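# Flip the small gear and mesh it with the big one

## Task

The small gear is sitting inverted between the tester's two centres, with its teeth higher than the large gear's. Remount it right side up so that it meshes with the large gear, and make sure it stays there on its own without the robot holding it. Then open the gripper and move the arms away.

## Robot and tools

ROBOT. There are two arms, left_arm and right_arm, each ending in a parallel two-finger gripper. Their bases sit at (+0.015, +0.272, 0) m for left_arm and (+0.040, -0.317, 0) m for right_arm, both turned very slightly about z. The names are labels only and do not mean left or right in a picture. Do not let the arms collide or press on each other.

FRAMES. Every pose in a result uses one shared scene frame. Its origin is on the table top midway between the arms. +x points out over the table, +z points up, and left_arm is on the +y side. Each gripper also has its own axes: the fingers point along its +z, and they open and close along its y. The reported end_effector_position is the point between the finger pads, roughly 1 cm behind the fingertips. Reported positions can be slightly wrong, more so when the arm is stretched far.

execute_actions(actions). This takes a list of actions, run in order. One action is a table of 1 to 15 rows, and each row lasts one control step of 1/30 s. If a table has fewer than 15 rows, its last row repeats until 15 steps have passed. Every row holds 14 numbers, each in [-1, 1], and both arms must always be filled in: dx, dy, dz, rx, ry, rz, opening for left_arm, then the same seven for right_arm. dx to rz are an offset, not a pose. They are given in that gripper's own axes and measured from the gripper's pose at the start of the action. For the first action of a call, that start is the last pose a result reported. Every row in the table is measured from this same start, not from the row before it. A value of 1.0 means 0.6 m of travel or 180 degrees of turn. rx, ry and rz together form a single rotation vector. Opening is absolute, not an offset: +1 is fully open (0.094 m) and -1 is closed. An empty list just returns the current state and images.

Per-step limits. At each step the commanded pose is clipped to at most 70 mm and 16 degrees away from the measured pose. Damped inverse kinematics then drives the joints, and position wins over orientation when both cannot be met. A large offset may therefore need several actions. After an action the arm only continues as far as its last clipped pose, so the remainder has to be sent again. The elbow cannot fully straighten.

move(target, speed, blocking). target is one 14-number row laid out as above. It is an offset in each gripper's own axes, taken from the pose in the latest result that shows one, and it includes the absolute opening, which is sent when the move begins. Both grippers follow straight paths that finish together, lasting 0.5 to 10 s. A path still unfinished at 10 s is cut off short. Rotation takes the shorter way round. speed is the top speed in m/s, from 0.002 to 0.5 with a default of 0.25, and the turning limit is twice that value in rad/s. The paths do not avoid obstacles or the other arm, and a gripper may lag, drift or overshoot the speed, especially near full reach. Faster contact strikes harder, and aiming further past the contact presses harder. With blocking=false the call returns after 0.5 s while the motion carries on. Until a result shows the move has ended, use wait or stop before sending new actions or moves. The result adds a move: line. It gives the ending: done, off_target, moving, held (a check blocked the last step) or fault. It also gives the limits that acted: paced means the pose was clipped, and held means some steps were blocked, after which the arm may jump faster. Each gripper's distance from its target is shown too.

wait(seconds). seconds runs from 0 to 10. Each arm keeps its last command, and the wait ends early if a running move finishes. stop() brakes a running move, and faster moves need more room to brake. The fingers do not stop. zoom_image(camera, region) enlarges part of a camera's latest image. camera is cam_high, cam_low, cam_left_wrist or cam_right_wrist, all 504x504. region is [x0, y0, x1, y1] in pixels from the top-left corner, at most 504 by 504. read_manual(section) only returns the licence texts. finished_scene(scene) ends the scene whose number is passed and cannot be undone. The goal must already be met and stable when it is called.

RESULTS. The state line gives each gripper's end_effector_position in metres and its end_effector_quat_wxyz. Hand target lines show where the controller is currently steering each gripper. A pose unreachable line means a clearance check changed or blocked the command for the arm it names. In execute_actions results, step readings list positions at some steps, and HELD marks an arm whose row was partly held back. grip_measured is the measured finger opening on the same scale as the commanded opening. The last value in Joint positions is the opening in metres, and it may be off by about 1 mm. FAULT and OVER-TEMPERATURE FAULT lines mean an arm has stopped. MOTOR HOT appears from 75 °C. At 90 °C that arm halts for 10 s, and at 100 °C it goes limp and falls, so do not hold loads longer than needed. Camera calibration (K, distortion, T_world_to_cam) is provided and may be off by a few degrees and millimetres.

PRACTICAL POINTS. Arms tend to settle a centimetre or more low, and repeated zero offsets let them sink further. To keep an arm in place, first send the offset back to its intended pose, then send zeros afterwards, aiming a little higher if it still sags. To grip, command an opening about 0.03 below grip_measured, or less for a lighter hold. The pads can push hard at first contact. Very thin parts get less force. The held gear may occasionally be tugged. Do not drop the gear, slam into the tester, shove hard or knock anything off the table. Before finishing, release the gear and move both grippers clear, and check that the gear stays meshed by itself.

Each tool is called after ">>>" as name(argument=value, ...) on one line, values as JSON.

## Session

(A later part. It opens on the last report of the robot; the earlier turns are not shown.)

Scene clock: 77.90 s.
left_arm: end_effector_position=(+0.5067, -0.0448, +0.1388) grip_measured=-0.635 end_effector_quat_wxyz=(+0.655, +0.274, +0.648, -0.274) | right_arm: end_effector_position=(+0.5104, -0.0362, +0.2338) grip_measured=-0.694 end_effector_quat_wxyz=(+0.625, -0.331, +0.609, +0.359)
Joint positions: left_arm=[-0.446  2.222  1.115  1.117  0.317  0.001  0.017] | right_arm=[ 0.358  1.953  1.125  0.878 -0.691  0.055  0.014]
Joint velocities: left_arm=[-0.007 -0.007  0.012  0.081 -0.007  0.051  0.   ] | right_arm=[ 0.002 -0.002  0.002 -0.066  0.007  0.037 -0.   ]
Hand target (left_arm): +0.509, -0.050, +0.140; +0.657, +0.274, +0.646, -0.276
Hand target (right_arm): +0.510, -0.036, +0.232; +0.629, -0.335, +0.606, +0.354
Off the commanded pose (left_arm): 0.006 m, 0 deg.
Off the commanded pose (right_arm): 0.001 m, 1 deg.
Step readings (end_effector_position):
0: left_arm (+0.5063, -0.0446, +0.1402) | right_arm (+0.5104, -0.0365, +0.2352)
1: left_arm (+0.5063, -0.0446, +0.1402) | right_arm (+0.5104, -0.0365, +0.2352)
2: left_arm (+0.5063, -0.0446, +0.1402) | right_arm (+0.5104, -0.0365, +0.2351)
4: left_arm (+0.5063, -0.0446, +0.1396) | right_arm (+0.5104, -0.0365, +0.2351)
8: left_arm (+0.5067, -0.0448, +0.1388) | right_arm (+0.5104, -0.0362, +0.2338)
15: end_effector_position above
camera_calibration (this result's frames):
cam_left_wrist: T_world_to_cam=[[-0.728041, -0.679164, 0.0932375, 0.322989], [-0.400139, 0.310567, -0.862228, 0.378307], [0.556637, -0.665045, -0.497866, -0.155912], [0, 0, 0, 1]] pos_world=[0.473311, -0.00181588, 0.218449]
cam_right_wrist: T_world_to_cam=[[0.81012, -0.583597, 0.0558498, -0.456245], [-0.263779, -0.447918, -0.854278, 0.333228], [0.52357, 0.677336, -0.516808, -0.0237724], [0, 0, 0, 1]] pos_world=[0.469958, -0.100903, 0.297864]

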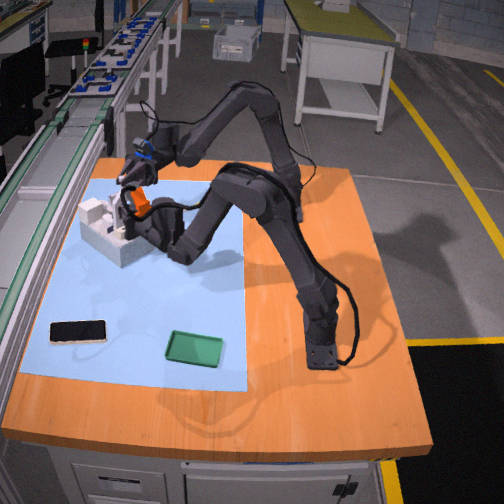

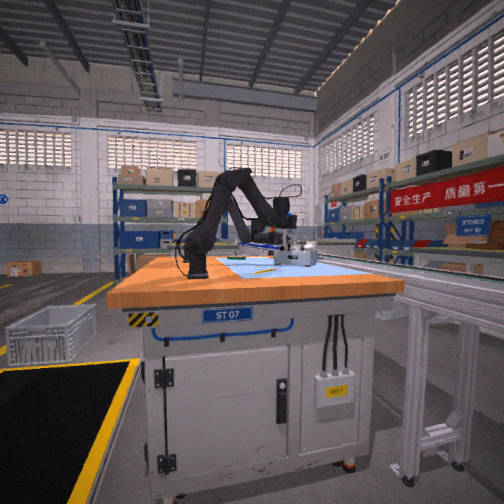

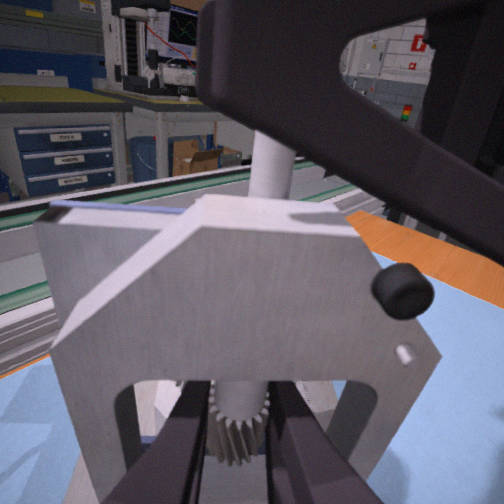

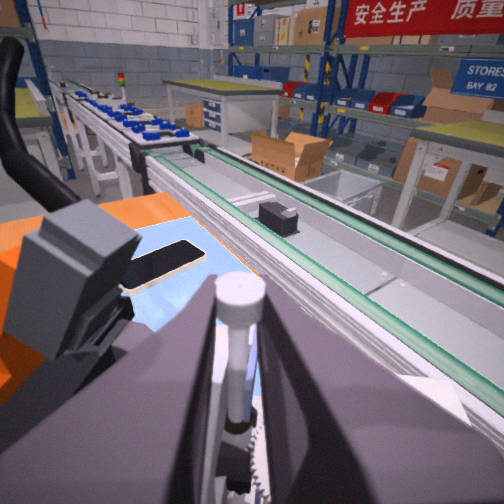

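Seated. Release both.

>>> execute_actions(actions=[[[-0.012,0,0.003,0,-0.006,0,-0.62,0,0,0,0,0,0,-0.78],[-0.012,0,0.003,0,-0.006,0,-0.58,0,0,0,0,0,0,-0.78],[-0.012,0,0.003,0,-0.006,0,-0.52,0,0,0,0,0,0,-0.78],[-0.012,0,0.003,0,-0.006,0,-0.46,0,0,0,0,0,0,-0.78],[-0.012,0,0.003,0,-0.006,0,-0.4,0,0,0,0,0,0,-0.78],[-0.012,0,0.003,0,-0.006,0,-0.4,0,0,0,0,0,0,-0.78],[-0.012,0,0.003,0,-0.006,0,-0.4,-0.01,0,0,0,0,0,-0.68],[-0.012,0,0.003,0,-0.006,0,-0.4,-0.01,0,0,0,0,0,-0.6],[-0.012,0,0.003,0,-0.006,0,-0.4,-0.01,0,0,0,0,0,-0.5],[-0.012,0,0.003,0,-0.006,0,-0.4,-0.01,0,0,0,0,0,-0.4],[-0.012,0,0.003,0,-0.006,0,-0.4,-0.01,0,0,0,0,0,-0.3]]])

>>> move(target=[-0.035,0,-0.17,0,-0.012,0,-0.4,-0.04,0,-0.15,0,0,0,-0.3], speed=0.06)

>>> zoom_image(camera="cam_left_wrist", region=[130,120,350,340])

Scene clock: 79.00 s.
left_arm: end_effector_position=(+0.5066, -0.0449, +0.1390) grip_measured=-0.402 end_effector_quat_wxyz=(+0.655, +0.274, +0.648, -0.275) | right_arm: end_effector_position=(+0.5105, -0.0362, +0.2312) grip_measured=-0.303 end_effector_quat_wxyz=(+0.620, -0.330, +0.614, +0.360)
Joint positions: left_arm=[-0.446  2.222  1.115  1.117  0.317 -0.001  0.028] | right_arm=[ 0.358  1.953  1.125  0.866 -0.691  0.055  0.033]
Joint velocities: left_arm=[-0.002 -0.002 -0.007  0.066 -0.051  0.037 -0.001] | right_arm=[ 0.007  0.012 -0.012  0.007  0.037 -0.066  0.   ]
Hand target (left_arm): +0.508, -0.046, +0.146; +0.662, +0.272, +0.642, -0.277
Hand target (right_arm): +0.510, -0.036, +0.240; +0.625, -0.331, +0.609, +0.359
Off the commanded pose (left_arm): 0.007 m, 1 deg.
Off the commanded pose (right_arm): 0.009 m, 1 deg.
Step readings (end_effector_position):
0: left_arm (+0.5067, -0.0448, +0.1388) | right_arm (+0.5104, -0.0362, +0.2338)
1: left_arm (+0.5067, -0.0448, +0.1389) | right_arm (+0.5104, -0.0362, +0.2338)
2: left_arm (+0.5066, -0.0449, +0.1390) | right_arm (+0.5104, -0.0362, +0.2338)
4: left_arm (+0.5066, -0.0449, +0.1390) | right_arm (+0.5104, -0.0362, +0.2338)
8: left_arm (+0.5066, -0.0449, +0.1390) | right_arm (+0.5105, -0.0362, +0.2334)
15: end_effector_position above
camera_calibration (this result's frames):
cam_left_wrist: T_world_to_cam=[[-0.728248, -0.678714, 0.0948781, 0.322801], [-0.400606, 0.309277, -0.862475, 0.378672], [0.55603, -0.666104, -0.497127, -0.155667], [0, 0, 0, 1]] pos_world=[0.473332, -0.00171536, 0.218582]
cam_right_wrist: T_world_to_cam=[[0.810743, -0.583386, 0.0485511, -0.454786], [-0.273932, -0.451366, -0.849253, 0.334937], [0.517356, 0.675226, -0.525749, -0.0200383], [0, 0, 0, 1]] pos_world=[0.470831, -0.100606, 0.295991]

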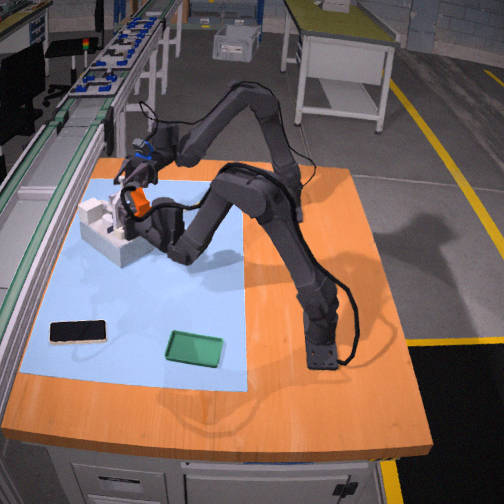

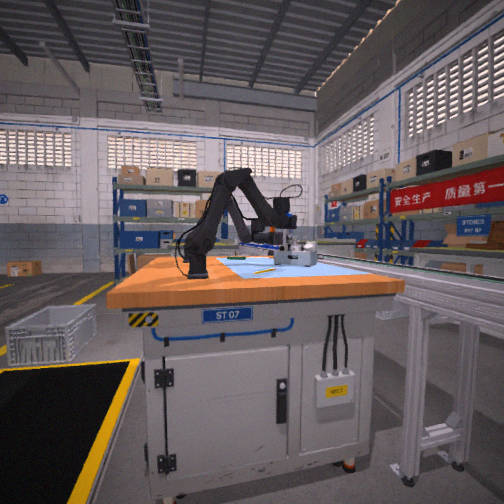

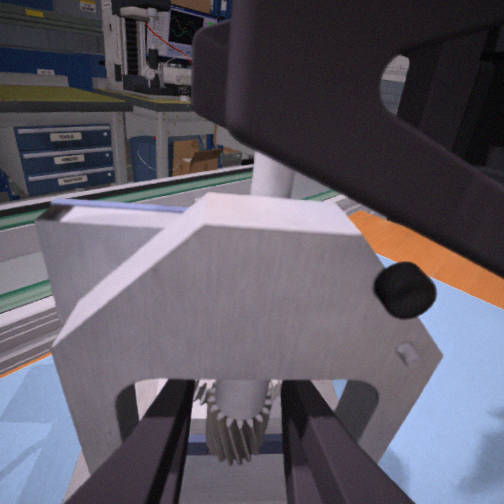

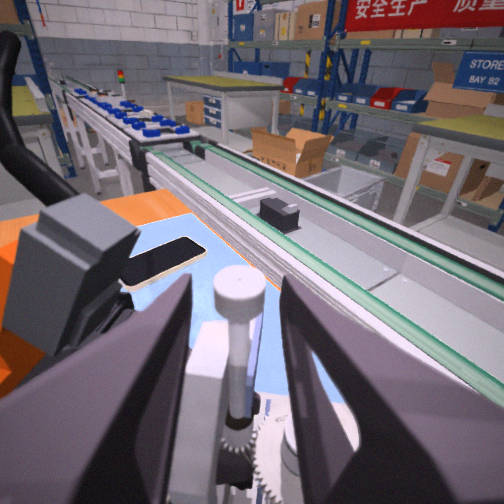

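Scene clock: 81.10 s.
left_arm: end_effector_position=(+0.4390, +0.0245, +0.1462) grip_measured=-0.402 end_effector_quat_wxyz=(+0.656, +0.269, +0.647, -0.279) | right_arm: end_effector_position=(+0.4678, -0.1087, +0.2482) grip_measured=-0.303 end_effector_quat_wxyz=(+0.619, -0.333, +0.615, +0.358)
Joint positions: left_arm=[-0.352  1.985  0.699  1.304  0.412 -0.016  0.028] | right_arm=[ 0.195  1.716  0.896  0.855 -0.857  0.055  0.033]
Joint velocities: left_arm=[-0.002  0.002  0.007  0.051 -0.007 -0.037 -0.   ] | right_arm=[-0.022  0.007 -0.002 -0.022  0.007  0.037  0.001]
Hand target (left_arm): +0.437, +0.029, +0.158; +0.667, +0.268, +0.636, -0.280
Hand target (right_arm): +0.464, -0.113, +0.253; +0.620, -0.332, +0.614, +0.358
Off the commanded pose (left_arm): 0.014 m, 2 deg.
Off the commanded pose (right_arm): 0.008 m, 0 deg.
move: off_target (left_arm)
camera_calibration (this result's frames):
cam_left_wrist: T_world_to_cam=[[-0.728285, -0.677075, 0.105693, 0.318318], [-0.403452, 0.298973, -0.864779, 0.338129], [0.553921, -0.672447, -0.490904, -0.0680901], [0, 0, 0, 1]] pos_world=[0.405962, 0.0686471, 0.225337]
cam_right_wrist: T_world_to_cam=[[0.811812, -0.581613, 0.0518482, -0.464415], [-0.273453, -0.45713, -0.846319, 0.303412], [0.515931, 0.672874, -0.530147, 0.0614791], [0, 0, 0, 1]] pos_world=[0.428268, -0.172779, 0.313455]

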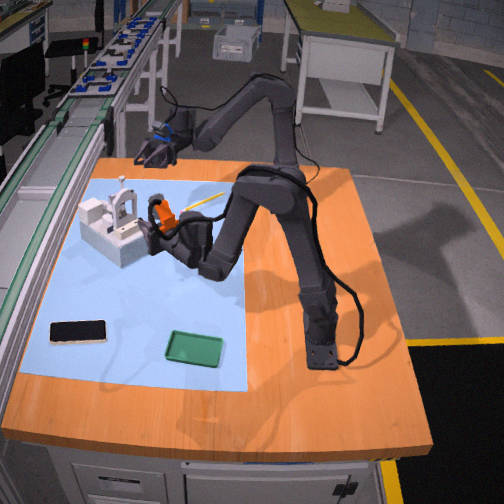

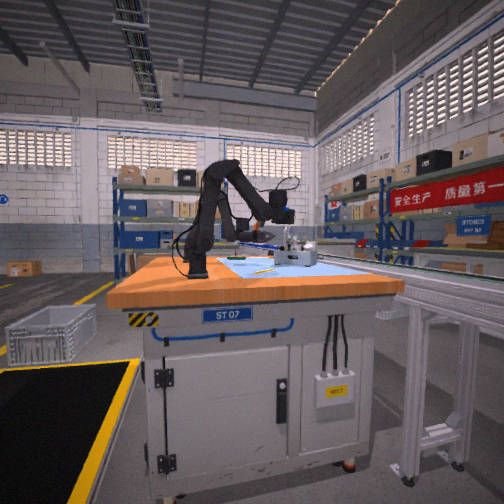

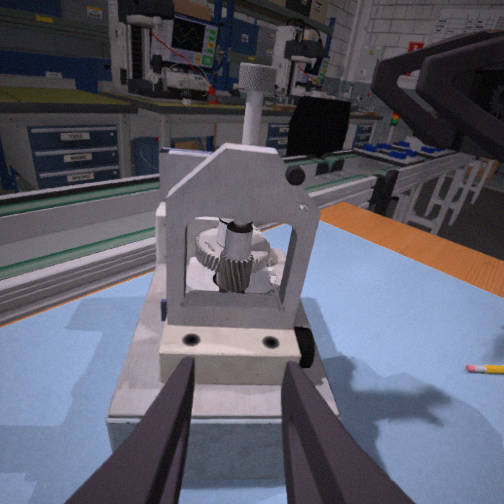

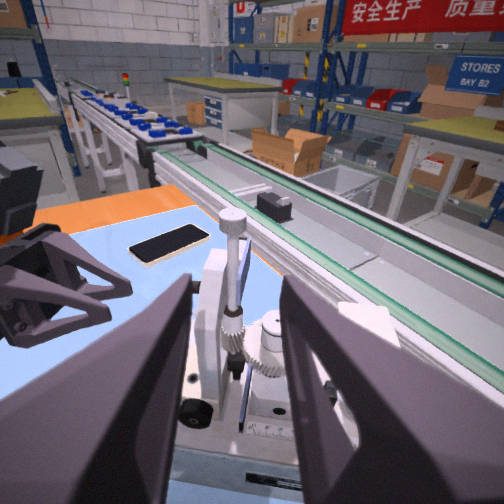

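Region (130, 120, 350, 340) of cam_left_wrist's 504x504 image, scaled by 2.291, with more detail than that image has.

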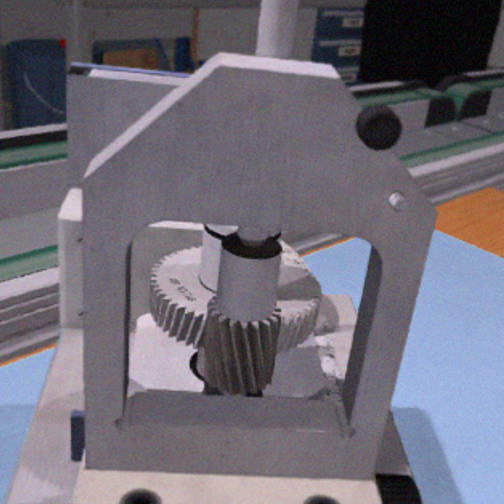

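>>> zoom_image(camera="cam_right_wrist", region=[200,300,300,400])

Region (200, 300, 300, 400) of cam_right_wrist's 504x504 image, scaled by 5.040, with more detail than that image has.

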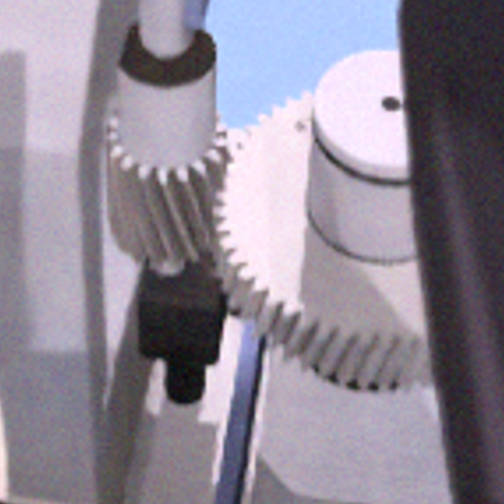

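>>> finished_scene(scene=2)

The scene is finished: the task was done.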